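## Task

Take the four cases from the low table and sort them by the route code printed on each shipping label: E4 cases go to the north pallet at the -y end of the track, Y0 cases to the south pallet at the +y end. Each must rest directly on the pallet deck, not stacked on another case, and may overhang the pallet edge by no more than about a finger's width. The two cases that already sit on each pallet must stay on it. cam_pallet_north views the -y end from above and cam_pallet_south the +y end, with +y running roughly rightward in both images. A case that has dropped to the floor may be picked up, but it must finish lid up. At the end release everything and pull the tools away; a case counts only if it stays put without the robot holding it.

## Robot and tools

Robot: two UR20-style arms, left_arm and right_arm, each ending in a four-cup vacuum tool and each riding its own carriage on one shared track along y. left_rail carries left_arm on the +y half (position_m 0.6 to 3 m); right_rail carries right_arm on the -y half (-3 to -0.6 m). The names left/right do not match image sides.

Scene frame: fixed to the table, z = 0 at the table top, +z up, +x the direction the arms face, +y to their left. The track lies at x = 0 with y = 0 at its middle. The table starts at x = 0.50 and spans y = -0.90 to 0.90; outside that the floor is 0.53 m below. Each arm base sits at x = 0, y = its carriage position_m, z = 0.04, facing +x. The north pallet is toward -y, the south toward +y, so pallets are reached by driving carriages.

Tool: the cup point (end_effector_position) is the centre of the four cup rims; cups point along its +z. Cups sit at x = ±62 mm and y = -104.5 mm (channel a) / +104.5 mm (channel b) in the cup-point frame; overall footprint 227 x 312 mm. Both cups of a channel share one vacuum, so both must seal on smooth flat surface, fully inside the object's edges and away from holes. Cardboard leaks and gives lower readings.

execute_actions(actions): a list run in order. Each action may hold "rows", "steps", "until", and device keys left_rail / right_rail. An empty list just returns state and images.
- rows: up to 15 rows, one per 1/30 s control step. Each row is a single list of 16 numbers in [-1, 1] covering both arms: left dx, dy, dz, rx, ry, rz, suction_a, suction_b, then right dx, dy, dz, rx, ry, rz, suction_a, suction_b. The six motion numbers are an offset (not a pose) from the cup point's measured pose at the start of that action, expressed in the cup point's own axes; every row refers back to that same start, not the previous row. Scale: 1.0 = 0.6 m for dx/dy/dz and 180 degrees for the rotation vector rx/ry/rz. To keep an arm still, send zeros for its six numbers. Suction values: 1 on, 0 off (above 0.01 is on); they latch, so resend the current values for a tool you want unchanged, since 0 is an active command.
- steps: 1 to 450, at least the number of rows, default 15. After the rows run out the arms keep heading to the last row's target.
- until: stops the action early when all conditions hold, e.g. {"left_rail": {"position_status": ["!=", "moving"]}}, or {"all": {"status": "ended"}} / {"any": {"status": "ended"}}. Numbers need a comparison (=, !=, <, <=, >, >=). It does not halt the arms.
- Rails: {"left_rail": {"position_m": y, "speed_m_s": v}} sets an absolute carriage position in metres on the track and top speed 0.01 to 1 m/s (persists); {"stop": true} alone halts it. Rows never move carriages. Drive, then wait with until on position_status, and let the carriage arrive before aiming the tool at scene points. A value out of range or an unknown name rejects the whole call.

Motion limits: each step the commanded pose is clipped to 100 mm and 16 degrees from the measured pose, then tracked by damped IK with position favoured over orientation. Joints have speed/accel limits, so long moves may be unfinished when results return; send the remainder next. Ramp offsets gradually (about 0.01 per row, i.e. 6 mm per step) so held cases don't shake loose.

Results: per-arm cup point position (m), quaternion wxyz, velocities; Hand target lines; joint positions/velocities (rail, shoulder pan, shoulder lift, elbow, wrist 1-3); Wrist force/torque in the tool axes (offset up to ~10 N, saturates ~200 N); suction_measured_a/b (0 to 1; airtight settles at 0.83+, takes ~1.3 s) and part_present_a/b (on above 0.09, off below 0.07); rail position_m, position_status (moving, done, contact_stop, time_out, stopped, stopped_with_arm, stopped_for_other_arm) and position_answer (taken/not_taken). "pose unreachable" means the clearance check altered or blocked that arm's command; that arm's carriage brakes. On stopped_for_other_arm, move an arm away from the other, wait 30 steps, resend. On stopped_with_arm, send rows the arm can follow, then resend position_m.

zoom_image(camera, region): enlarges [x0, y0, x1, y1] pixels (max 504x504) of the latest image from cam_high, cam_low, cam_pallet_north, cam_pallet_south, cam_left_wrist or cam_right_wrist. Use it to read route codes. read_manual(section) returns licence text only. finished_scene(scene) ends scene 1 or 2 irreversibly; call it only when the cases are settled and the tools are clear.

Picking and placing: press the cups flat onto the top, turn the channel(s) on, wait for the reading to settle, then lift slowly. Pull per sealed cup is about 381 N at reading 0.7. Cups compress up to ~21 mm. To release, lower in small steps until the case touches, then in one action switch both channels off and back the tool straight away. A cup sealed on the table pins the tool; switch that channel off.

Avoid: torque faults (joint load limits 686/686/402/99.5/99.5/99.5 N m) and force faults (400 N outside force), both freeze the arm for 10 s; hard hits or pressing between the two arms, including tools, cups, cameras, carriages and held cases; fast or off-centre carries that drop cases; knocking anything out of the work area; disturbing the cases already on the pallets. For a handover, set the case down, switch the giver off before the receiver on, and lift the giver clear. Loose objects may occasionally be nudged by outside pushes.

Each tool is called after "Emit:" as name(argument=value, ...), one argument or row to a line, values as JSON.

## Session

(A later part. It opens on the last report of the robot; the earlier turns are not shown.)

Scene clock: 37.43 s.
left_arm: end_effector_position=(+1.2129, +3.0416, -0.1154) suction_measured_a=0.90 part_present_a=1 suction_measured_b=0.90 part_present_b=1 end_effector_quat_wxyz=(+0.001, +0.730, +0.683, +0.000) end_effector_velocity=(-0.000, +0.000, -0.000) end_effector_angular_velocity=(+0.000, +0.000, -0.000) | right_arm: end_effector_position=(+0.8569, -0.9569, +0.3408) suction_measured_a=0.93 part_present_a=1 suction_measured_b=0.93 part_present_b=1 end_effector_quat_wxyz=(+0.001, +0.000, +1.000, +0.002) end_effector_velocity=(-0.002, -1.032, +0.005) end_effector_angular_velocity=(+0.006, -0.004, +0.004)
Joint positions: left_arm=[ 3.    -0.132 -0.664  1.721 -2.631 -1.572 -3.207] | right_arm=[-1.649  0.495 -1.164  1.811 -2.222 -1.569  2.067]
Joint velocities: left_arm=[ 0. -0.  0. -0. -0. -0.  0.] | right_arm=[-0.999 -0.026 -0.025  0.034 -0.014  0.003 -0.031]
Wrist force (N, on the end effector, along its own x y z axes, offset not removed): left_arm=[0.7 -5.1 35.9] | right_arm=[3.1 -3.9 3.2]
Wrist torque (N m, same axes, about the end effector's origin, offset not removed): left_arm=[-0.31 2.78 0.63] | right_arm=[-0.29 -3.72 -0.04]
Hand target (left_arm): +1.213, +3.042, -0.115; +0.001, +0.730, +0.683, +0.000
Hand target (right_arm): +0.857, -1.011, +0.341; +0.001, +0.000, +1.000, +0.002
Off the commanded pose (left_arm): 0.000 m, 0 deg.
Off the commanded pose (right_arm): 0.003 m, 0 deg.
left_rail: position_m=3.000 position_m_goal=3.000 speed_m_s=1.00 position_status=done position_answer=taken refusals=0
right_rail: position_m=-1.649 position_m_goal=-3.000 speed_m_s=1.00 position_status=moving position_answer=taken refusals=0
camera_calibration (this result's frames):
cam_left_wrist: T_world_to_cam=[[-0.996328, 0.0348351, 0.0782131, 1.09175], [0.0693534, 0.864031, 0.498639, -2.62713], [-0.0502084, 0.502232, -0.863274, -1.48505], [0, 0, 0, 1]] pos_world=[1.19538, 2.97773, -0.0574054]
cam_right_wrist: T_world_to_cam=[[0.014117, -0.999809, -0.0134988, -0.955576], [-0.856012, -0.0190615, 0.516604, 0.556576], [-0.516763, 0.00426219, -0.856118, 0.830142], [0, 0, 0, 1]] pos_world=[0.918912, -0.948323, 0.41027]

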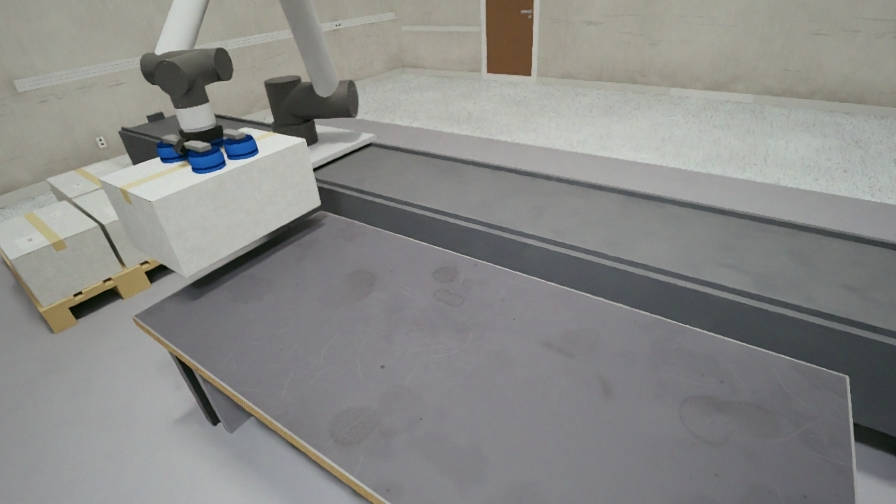

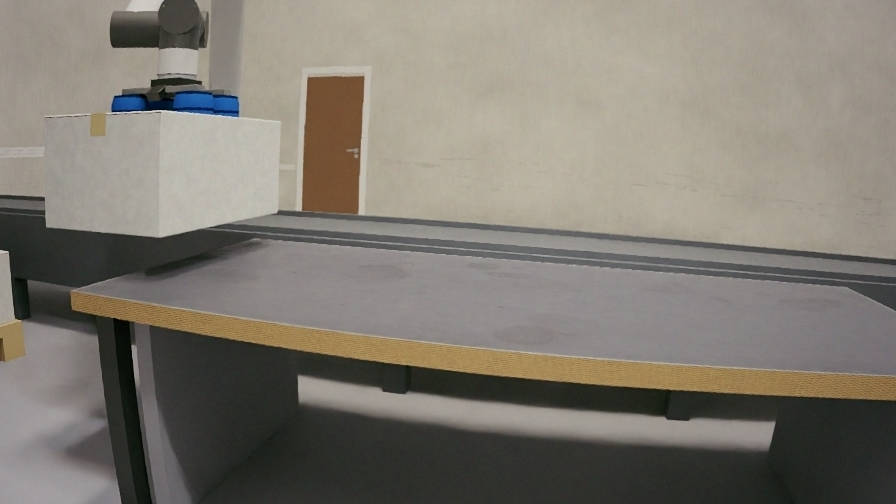

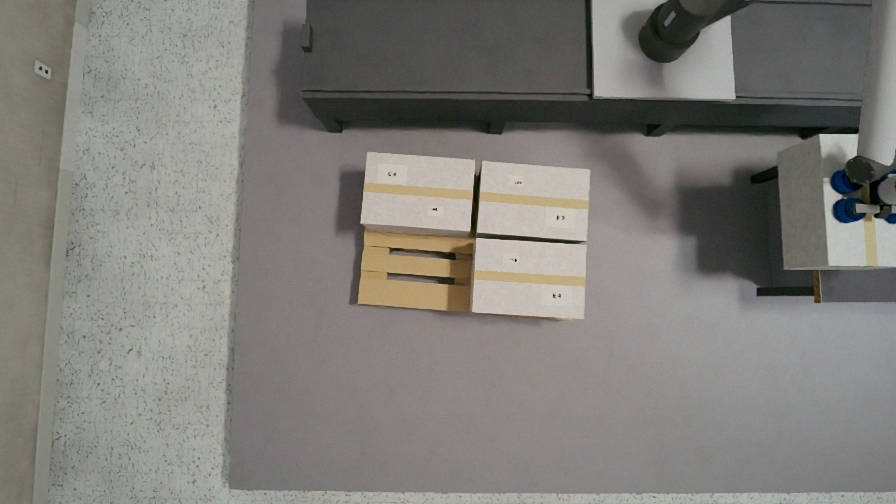

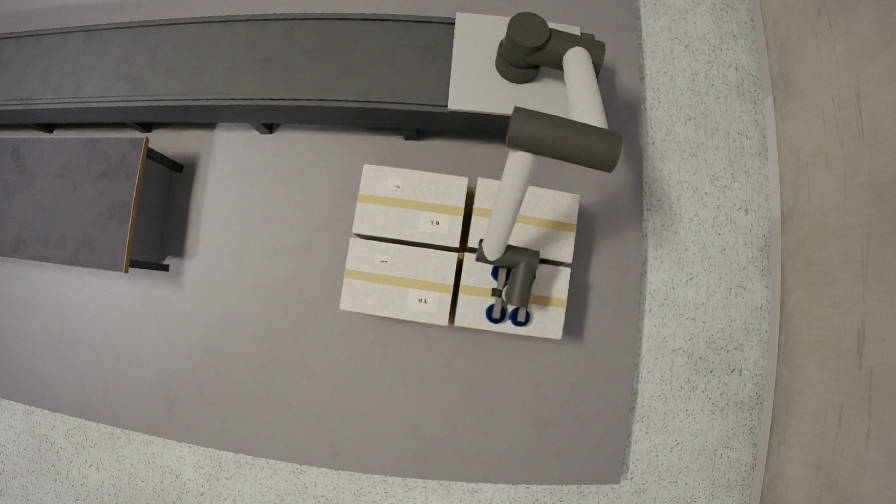

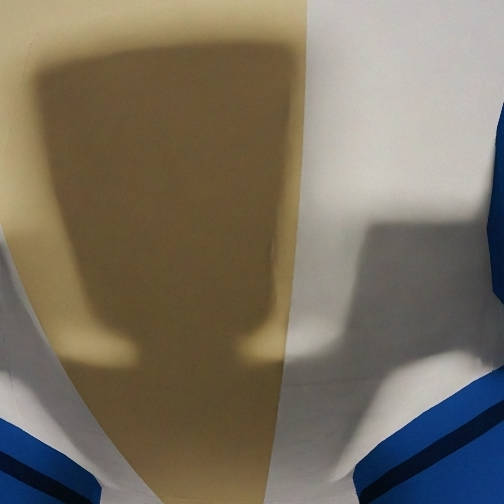

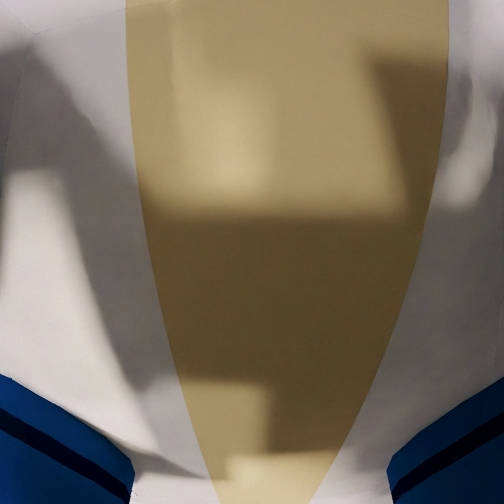

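Emit:
execute_actions(
  actions=[
    {"steps":1},
    {"rows":[[0,0,0.004,0,0,0,1,1,-0.05,-0.1,0,0,0,0.05,1,1],[0,0,0.004,0,0,0,1,1,-0.555,-1,0.15,0,0,0.521,1,1]],"steps":50},
  ],
)

Scene clock: 39.33 s.
left_arm: end_effector_position=(+1.2129, +3.0416, -0.1178) suction_measured_a=0.90 part_present_a=1 suction_measured_b=0.90 part_present_b=1 end_effector_quat_wxyz=(+0.001, +0.730, +0.683, +0.000) end_effector_velocity=(-0.000, +0.000, -0.000) end_effector_angular_velocity=(+0.000, +0.000, -0.000) | right_arm: end_effector_position=(+1.1899, -2.9105, +0.2506) suction_measured_a=0.93 part_present_a=1 suction_measured_b=0.93 part_present_b=1 end_effector_quat_wxyz=(+0.000, +0.730, +0.684, +0.002) end_effector_velocity=(+0.001, -0.002, -0.000) end_effector_angular_velocity=(-0.002, -0.000, -0.002)
Joint positions: left_arm=[ 3.    -0.132 -0.661  1.721 -2.633 -1.572 -3.207] | right_arm=[-3.    -0.095 -1.011  1.709 -2.272 -1.567  3.112]
Joint velocities: left_arm=[ 0. -0.  0.  0. -0. -0.  0.] | right_arm=[ 0.    -0.001  0.001 -0.001  0.    -0.002  0.   ]
Wrist force (N, on the end effector, along its own x y z axes, offset not removed): left_arm=[1.5 -6.1 37.6] | right_arm=[4.7 1.1 -0.9]
Wrist torque (N m, same axes, about the end effector's origin, offset not removed): left_arm=[-0.44 2.72 0.60] | right_arm=[-0.95 -4.05 0.43]
Hand target (left_arm): +1.213, +3.042, -0.118; +0.001, +0.730, +0.683, +0.000
Hand target (right_arm): +1.190, -2.911, +0.251; +0.000, +0.730, +0.683, +0.002
Off the commanded pose (left_arm): 0.000 m, 0 deg.
Off the commanded pose (right_arm): 0.001 m, 0 deg.
left_rail: position_m=3.000 position_m_goal=3.000 speed_m_s=1.00 position_status=done position_answer=taken refusals=0
right_rail: position_m=-3.000 position_m_goal=-3.000 speed_m_s=1.00 position_status=done position_answer=taken refusals=0
camera_calibration (this result's frames):
cam_left_wrist: T_world_to_cam=[[-0.996328, 0.0348352, 0.078212, 1.09194], [0.0693529, 0.864031, 0.498639, -2.62593], [-0.0502074, 0.502232, -0.863274, -1.48712], [0, 0, 0, 1]] pos_world=[1.19539, 2.97773, -0.0598029]
cam_right_wrist: T_world_to_cam=[[-0.9986, 0.0511665, -0.0134081, 1.3492], [0.0366815, 0.85253, 0.52139, 2.32428], [0.0381085, 0.520168, -0.853213, 1.7739], [0, 0, 0, 1]] pos_world=[1.19445, -2.97328, 0.319749]

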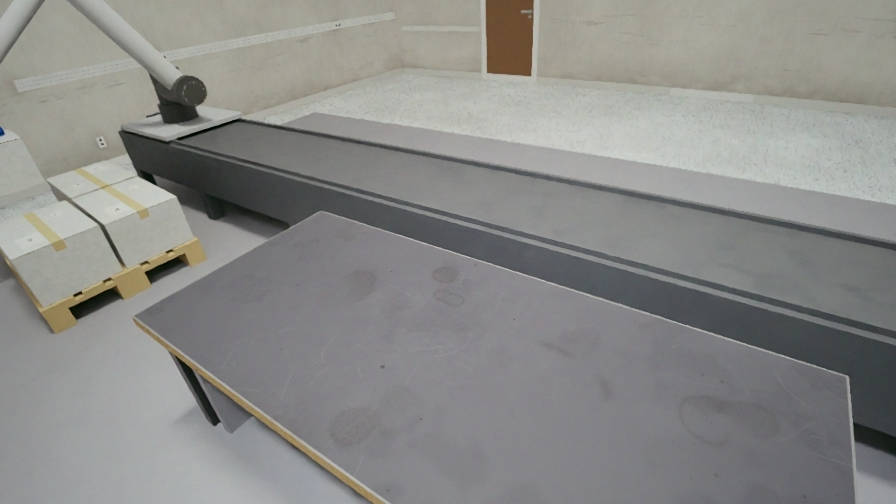

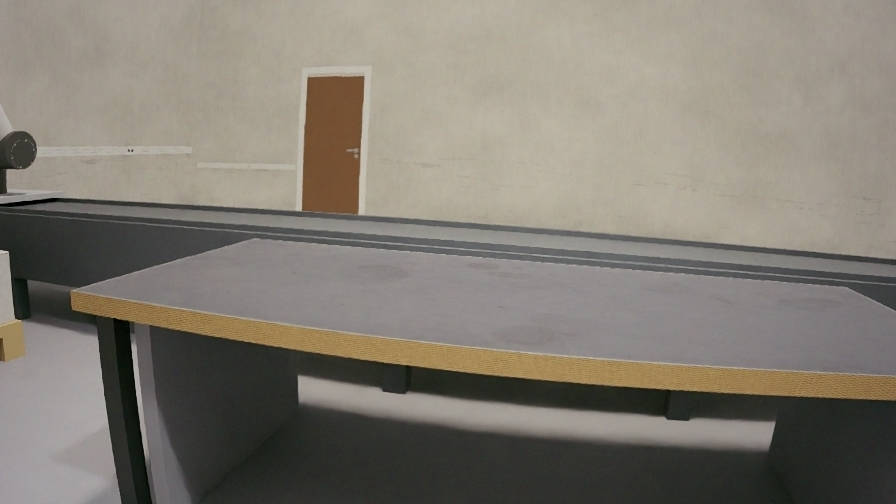

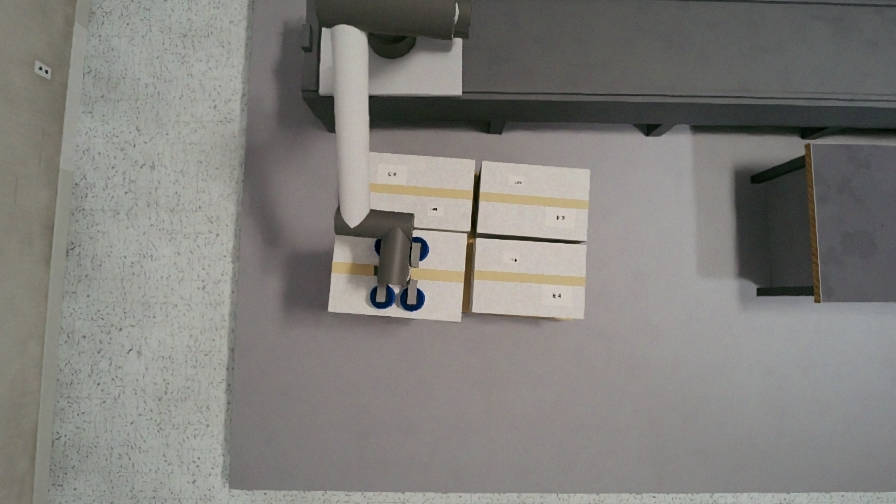

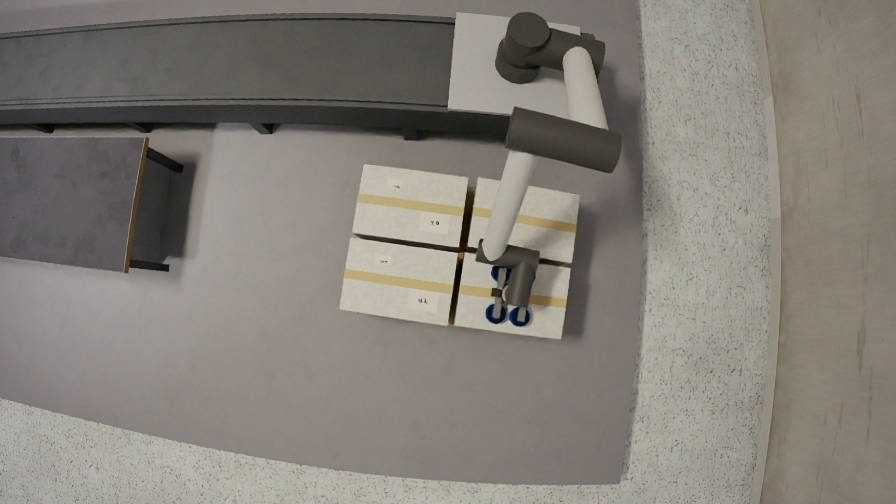

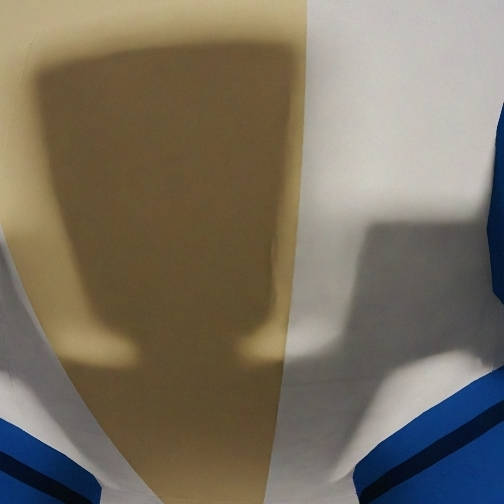

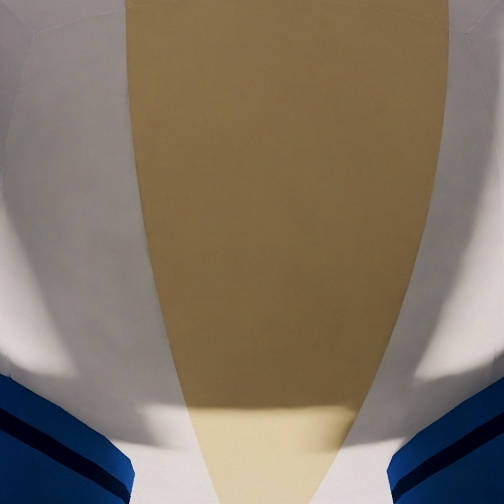

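Emit:
execute_actions(
  actions=[
    {"rows":[[0,0,0.004,0,0,0,1,1,0,0,0.1,0,0,0,1,1],[0,0,0.004,0,0,0,1,1,0,0,0.6,0,0,0,1,1]],"steps":30},
    {"rows":[[0,0,0,0,0,0,1,1,0.017,-0.018,0,0,0,0,1,1],[0,0,0,0,0,0,1,1,0.034,-0.036,0,0,0,0,1,1],[0,0,0,0,0,0,1,1,0.05,-0.055,0.01,0,0,0,1,1],[0,0,0,0,0,0,1,1,0.05,-0.055,0.02,0,0,0,1,1],[0,0,0,0,0,0,1,1,0.05,-0.055,0.03,0,0,0,1,1],[0,0,0,0,0,0,1,1,0.05,-0.055,0.037,0,0,0,1,1]],"steps":20},
  ],
)

Emit:
zoom_image(
  camera="cam_pallet_north",
  region=[320, 140, 620, 340],
)

Scene clock: 41.30 s.
left_arm: end_effector_position=(+1.2131, +3.0415, -0.1200) suction_measured_a=0.90 part_present_a=1 suction_measured_b=0.90 part_present_b=1 end_effector_quat_wxyz=(+0.001, +0.730, +0.683, +0.000) end_effector_velocity=(-0.000, -0.000, +0.000) end_effector_angular_velocity=(-0.000, +0.000, -0.000) | right_arm: end_effector_position=(+1.1598, -2.8778, -0.1310) suction_measured_a=0.93 part_present_a=1 suction_measured_b=0.93 part_present_b=1 end_effector_quat_wxyz=(+0.000, +0.730, +0.684, +0.002) end_effector_velocity=(-0.001, +0.000, -0.001) end_effector_angular_velocity=(+0.000, +0.000, -0.000)
Joint positions: left_arm=[ 3.    -0.132 -0.659  1.72  -2.635 -1.572 -3.207] | right_arm=[-3.    -0.069 -0.674  1.798 -2.699 -1.568  3.138]
Joint velocities: left_arm=[ 0. -0. -0.  0.  0. -0.  0.] | right_arm=[ 0.     0.     0.001  0.001 -0.001  0.     0.   ]
Wrist force (N, on the end effector, along its own x y z axes, offset not removed): left_arm=[-23.7 -72.5 -154.3] | right_arm=[1.9 5.6 2.2]
Wrist torque (N m, same axes, about the end effector's origin, offset not removed): left_arm=[10.28 14.51 -5.16] | right_arm=[-0.27 -3.52 0.22]
Hand target (left_arm): +1.213, +3.041, -0.120; +0.001, +0.730, +0.683, +0.000
Hand target (right_arm): +1.160, -2.878, -0.131; +0.000, +0.730, +0.684, +0.002
Off the commanded pose (left_arm): 0.000 m, 0 deg.
Off the commanded pose (right_arm): 0.000 m, 0 deg.
left_rail: position_m=3.000 position_m_goal=3.000 speed_m_s=1.00 position_status=done position_answer=taken refusals=0
right_rail: position_m=-3.000 position_m_goal=-3.000 speed_m_s=1.00 position_status=done position_answer=taken refusals=0
camera_calibration (this result's frames):
cam_left_wrist: T_world_to_cam=[[-0.996346, 0.0348814, 0.0779638, 1.09212], [0.0692713, 0.864003, 0.498699, -2.6246], [-0.0499656, 0.502278, -0.863262, -1.48939], [0, 0, 0, 1]] pos_world=[1.19553, 2.97765, -0.0619957]
cam_right_wrist: T_world_to_cam=[[-0.998593, 0.0512197, -0.0137502, 1.31248], [0.0365478, 0.85252, 0.521415, 2.49663], [0.038429, 0.520178, -0.853193, 1.43209], [0, 0, 0, 1]] pos_world=[1.16435, -2.94059, -0.0618877]

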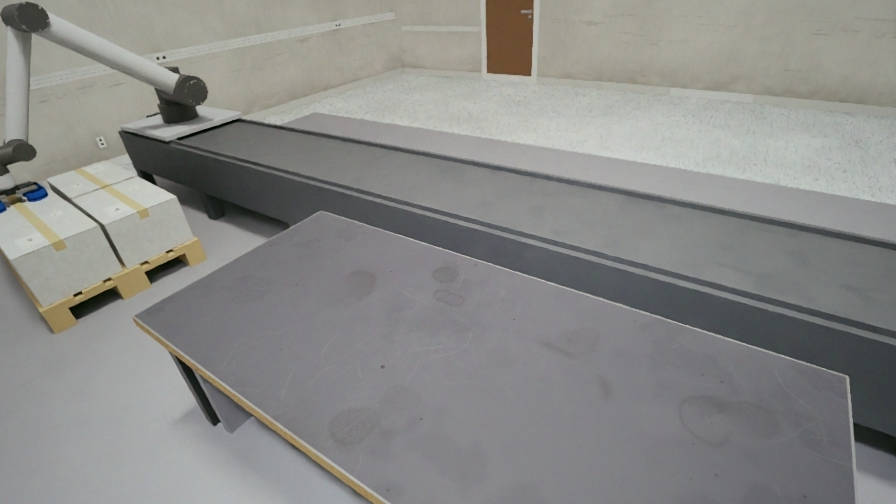

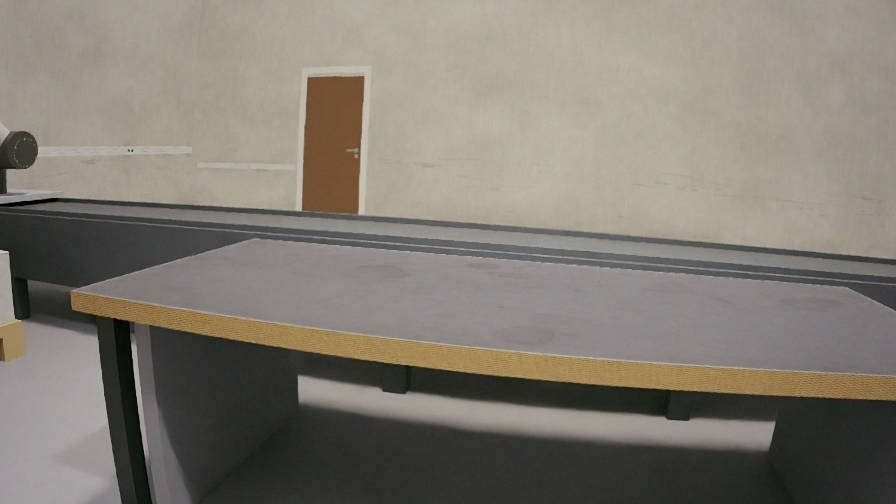

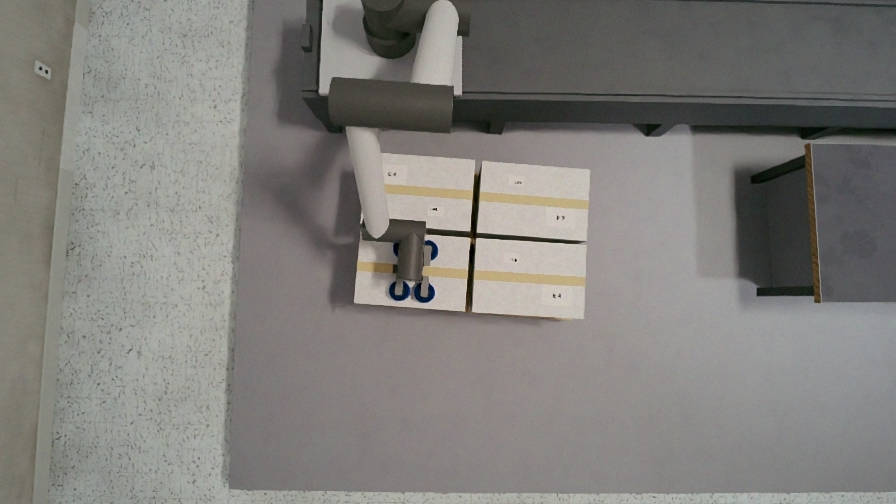

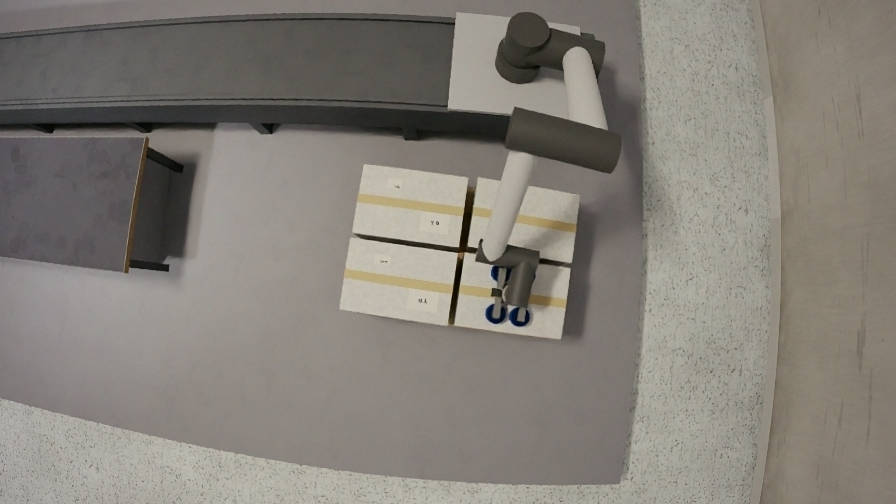

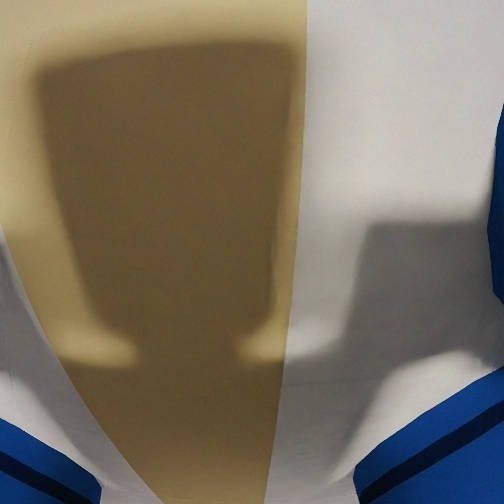

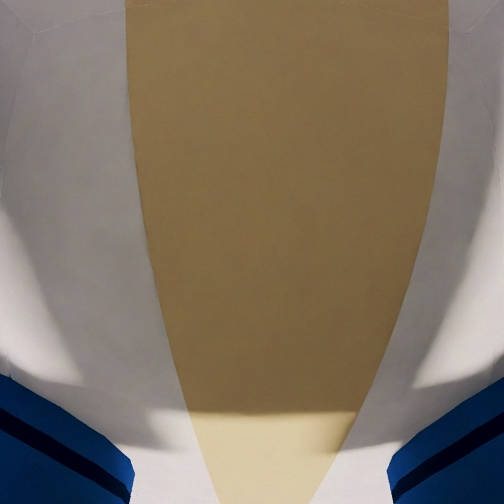

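Region (320, 140, 620, 340) of cam_pallet_north's 896x504 image, scaled by 1.680, with more detail than that image has.

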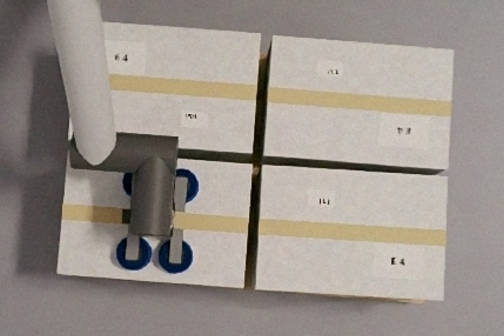

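Emit:
execute_actions(
  actions=[
    {"rows":[[0,0,-0.05,0,0,0,0,0,0,0,0.004,0,0,0,1,1],[0,0,-0.1,0,0,0,0,0,0,0,0.007,0,0,0,1,1],[0,0,-0.15,0,0,0,0,0,0,0,0.007,0,0,0,1,1]],"steps":14},
  ],
)

Scene clock: 42.20 s.
left_arm: end_effector_position=(+1.2128, +3.0418, -0.0317) suction_measured_a=0.00 part_present_a=0 suction_measured_b=0.00 part_present_b=0 end_effector_quat_wxyz=(+0.002, +0.730, +0.683, +0.000) end_effector_velocity=(-0.001, +0.000, +0.016) end_effector_angular_velocity=(+0.000, +0.002, +0.001) | right_arm: end_effector_position=(+1.1598, -2.8777, -0.1352) suction_measured_a=0.93 part_present_a=1 suction_measured_b=0.93 part_present_b=1 end_effector_quat_wxyz=(+0.000, +0.730, +0.684, +0.002) end_effector_velocity=(+0.000, -0.000, -0.000) end_effector_angular_velocity=(-0.000, -0.000, +0.000)
Joint positions: left_arm=[ 3.    -0.132 -0.747  1.73  -2.556 -1.572 -3.207] | right_arm=[-3.    -0.069 -0.669  1.797 -2.702 -1.568  3.138]
Joint velocities: left_arm=[ 0.    -0.    -0.017  0.002  0.017  0.    -0.001] | right_arm=[ 0. -0.  0. -0. -0.  0. -0.]
Wrist force (N, on the end effector, along its own x y z axes, offset not removed): left_arm=[-0.4 -6.8 5.1] | right_arm=[2.9 0.2 3.0]
Wrist torque (N m, same axes, about the end effector's origin, offset not removed): left_arm=[-1.05 0.21 0.64] | right_arm=[-0.95 -3.59 0.11]
Hand target (left_arm): +1.213, +3.042, -0.030; +0.001, +0.730, +0.683, +0.000
Hand target (right_arm): +1.160, -2.878, -0.135; +0.000, +0.730, +0.684, +0.002
Off the commanded pose (left_arm): 0.002 m, 0 deg.
Off the commanded pose (right_arm): 0.000 m, 0 deg.
left_rail: position_m=3.000 position_m_goal=3.000 speed_m_s=1.00 position_status=done position_answer=taken refusals=0
right_rail: position_m=-3.000 position_m_goal=-3.000 speed_m_s=1.00 position_status=done position_answer=taken refusals=0
camera_calibration (this result's frames):
cam_left_wrist: T_world_to_cam=[[-0.996345, 0.0348709, 0.0779754, 1.08502], [0.0692609, 0.864074, 0.498577, -2.6691], [-0.0499907, 0.502155, -0.863331, -1.41286], [0, 0, 0, 1]] pos_world=[1.19529, 2.97794, 0.0263807]
cam_right_wrist: T_world_to_cam=[[-0.998594, 0.0512101, -0.013702, 1.31235], [0.0365645, 0.852519, 0.521416, 2.49874], [0.038383, 0.520182, -0.853193, 1.42855], [0, 0, 0, 1]] pos_world=[1.16431, -2.94054, -0.0660745]

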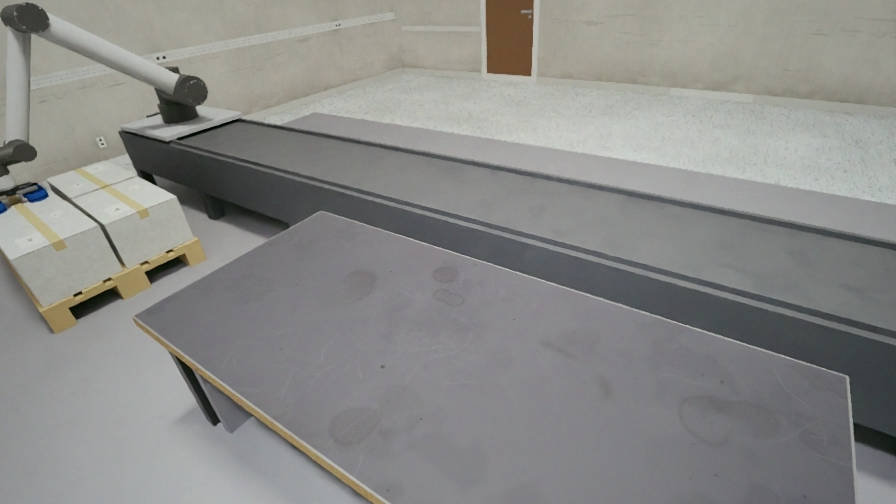

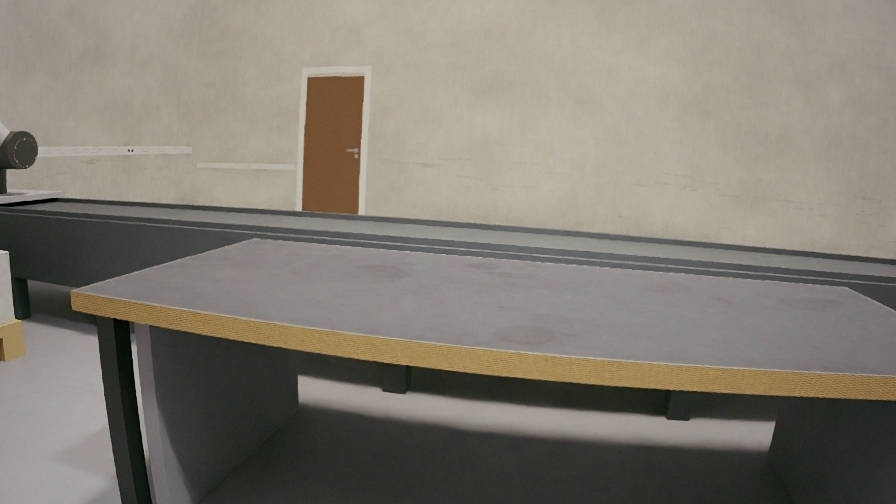

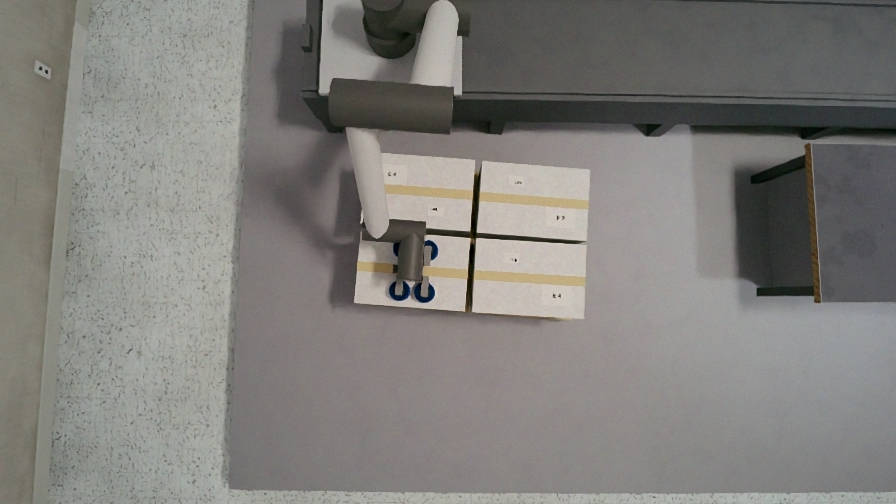

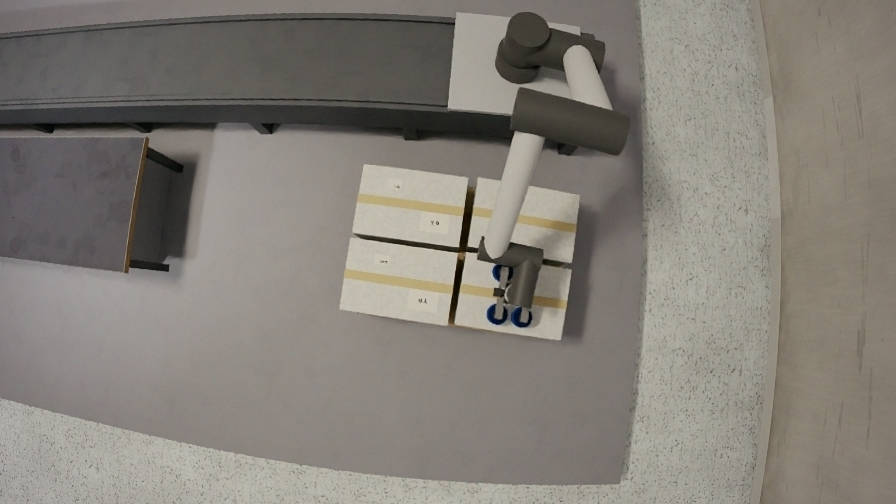

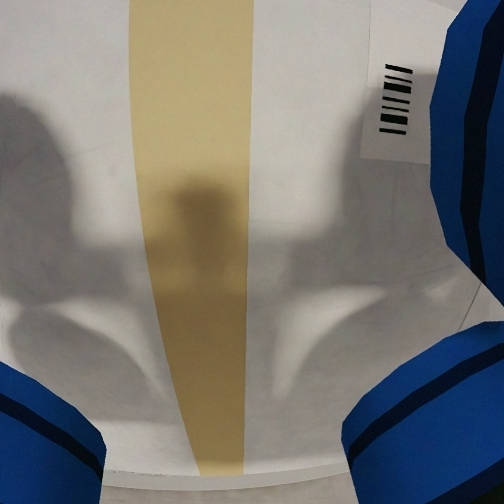

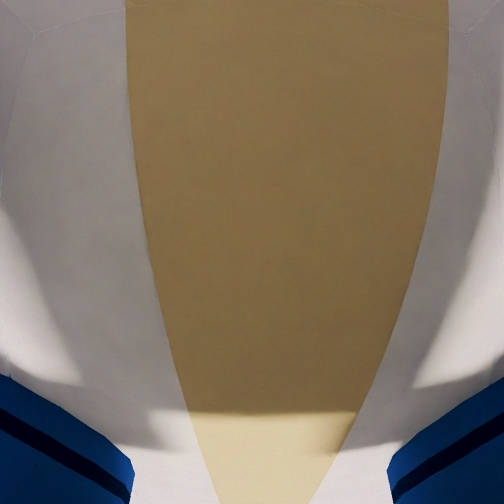

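Emit:
execute_actions(
  actions=[
    {"rows":[[0,0,0,0,0,0,0,0,0,0,0.0045,0,0,0,1,1]],"steps":9},
  ],
)

Scene clock: 42.63 s.
left_arm: end_effector_position=(+1.2127, +3.0418, -0.0316) suction_measured_a=0.00 part_present_a=0 suction_measured_b=0.00 part_present_b=0 end_effector_quat_wxyz=(+0.001, +0.730, +0.683, +0.000) end_effector_velocity=(+0.000, -0.000, -0.001) end_effector_angular_velocity=(-0.000, -0.001, +0.000) | right_arm: end_effector_position=(+1.1598, -2.8777, -0.1378) suction_measured_a=0.93 part_present_a=1 suction_measured_b=0.93 part_present_b=1 end_effector_quat_wxyz=(+0.000, +0.730, +0.684, +0.002) end_effector_velocity=(+0.000, -0.000, -0.002) end_effector_angular_velocity=(-0.000, -0.001, +0.000)
Joint positions: left_arm=[ 3.    -0.132 -0.748  1.73  -2.556 -1.572 -3.207] | right_arm=[-3.    -0.069 -0.666  1.797 -2.705 -1.568  3.138]
Joint velocities: left_arm=[ 0.     0.     0.001 -0.    -0.002 -0.    -0.   ] | right_arm=[ 0.     0.     0.002 -0.001 -0.002  0.    -0.   ]
Wrist force (N, on the end effector, along its own x y z axes, offset not removed): left_arm=[-0.1 -7.6 4.2] | right_arm=[4.8 0.9 2.5]
Wrist torque (N m, same axes, about the end effector's origin, offset not removed): left_arm=[-1.17 0.19 0.65] | right_arm=[-0.97 -4.05 0.38]
Hand target (left_arm): +1.213, +3.042, -0.032; +0.002, +0.730, +0.683, +0.000
Hand target (right_arm): +1.160, -2.878, -0.138; +0.000, +0.730, +0.684, +0.002
Off the commanded pose (left_arm): 0.000 m, 0 deg.
Off the commanded pose (right_arm): 0.000 m, 0 deg.
left_rail: position_m=3.000 position_m_goal=3.000 speed_m_s=1.00 position_status=done position_answer=taken refusals=0
right_rail: position_m=-3.000 position_m_goal=-3.000 speed_m_s=1.00 position_status=done position_answer=taken refusals=0
camera_calibration (this result's frames):
cam_left_wrist: T_world_to_cam=[[-0.996338, 0.034776, 0.0781067, 1.08519], [0.0692452, 0.864072, 0.498582, -2.66911], [-0.0501511, 0.502165, -0.863316, -1.41265], [0, 0, 0, 1]] pos_world=[1.19519, 2.97795, 0.0264526]
cam_right_wrist: T_world_to_cam=[[-0.998594, 0.0512101, -0.0136758, 1.31232], [0.0365782, 0.852518, 0.521417, 2.50006], [0.0383607, 0.520184, -0.853193, 1.42639], [0, 0, 0, 1]] pos_world=[1.16431, -2.94054, -0.0686397]

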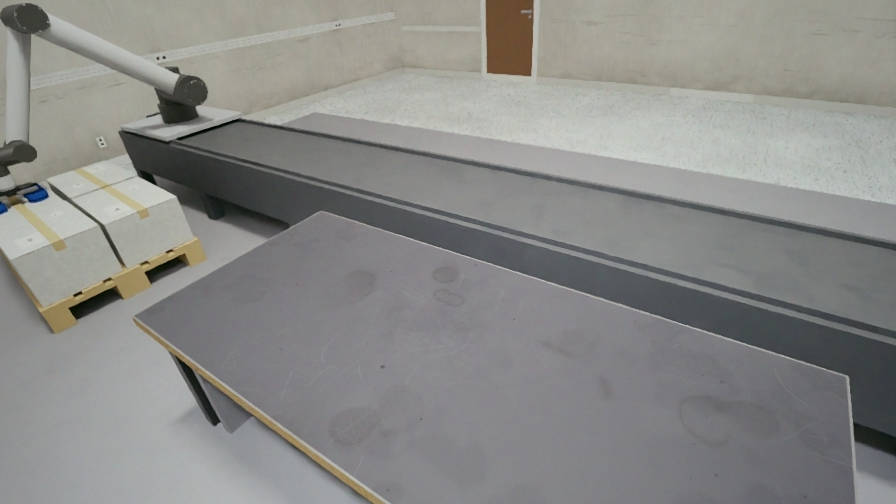

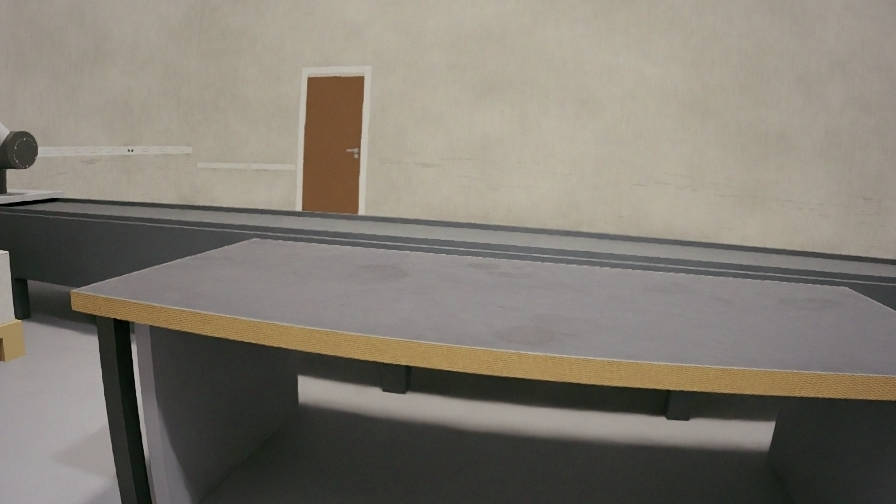

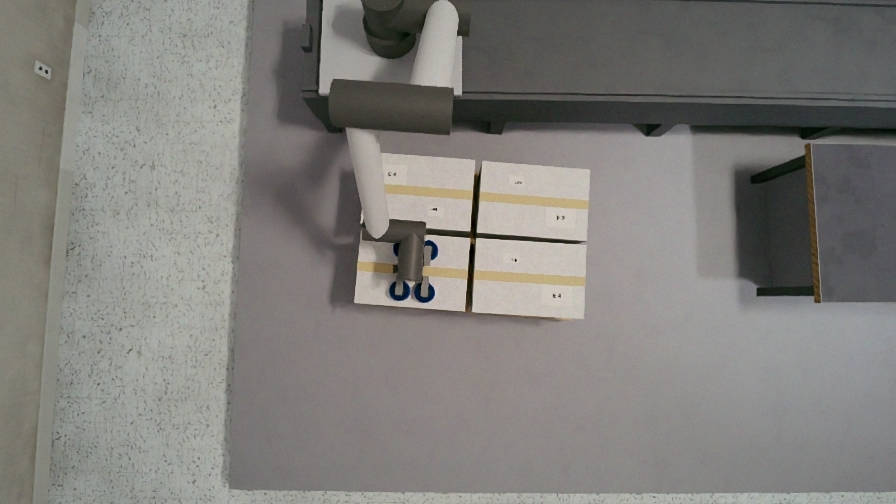

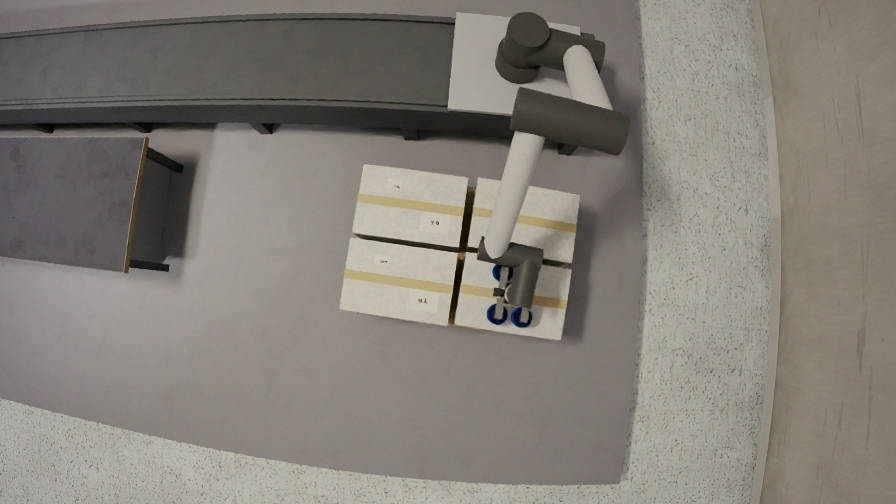

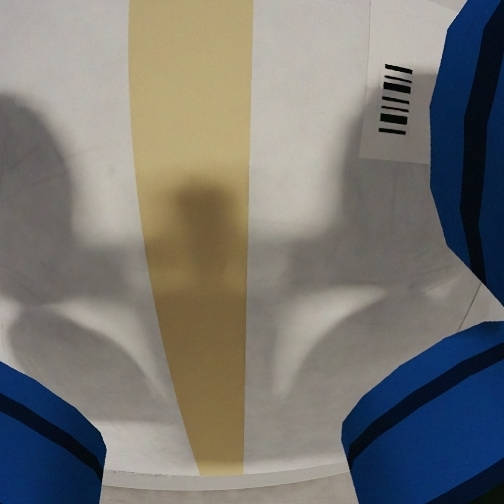

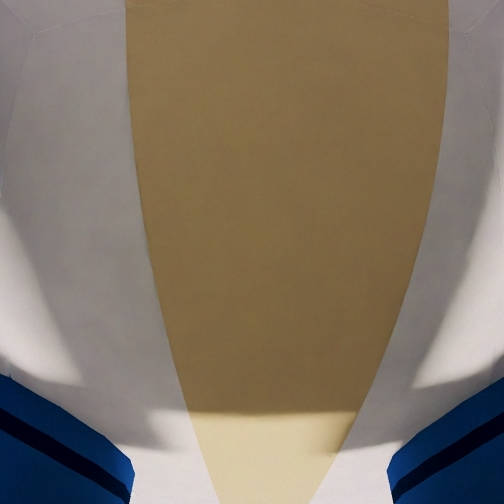

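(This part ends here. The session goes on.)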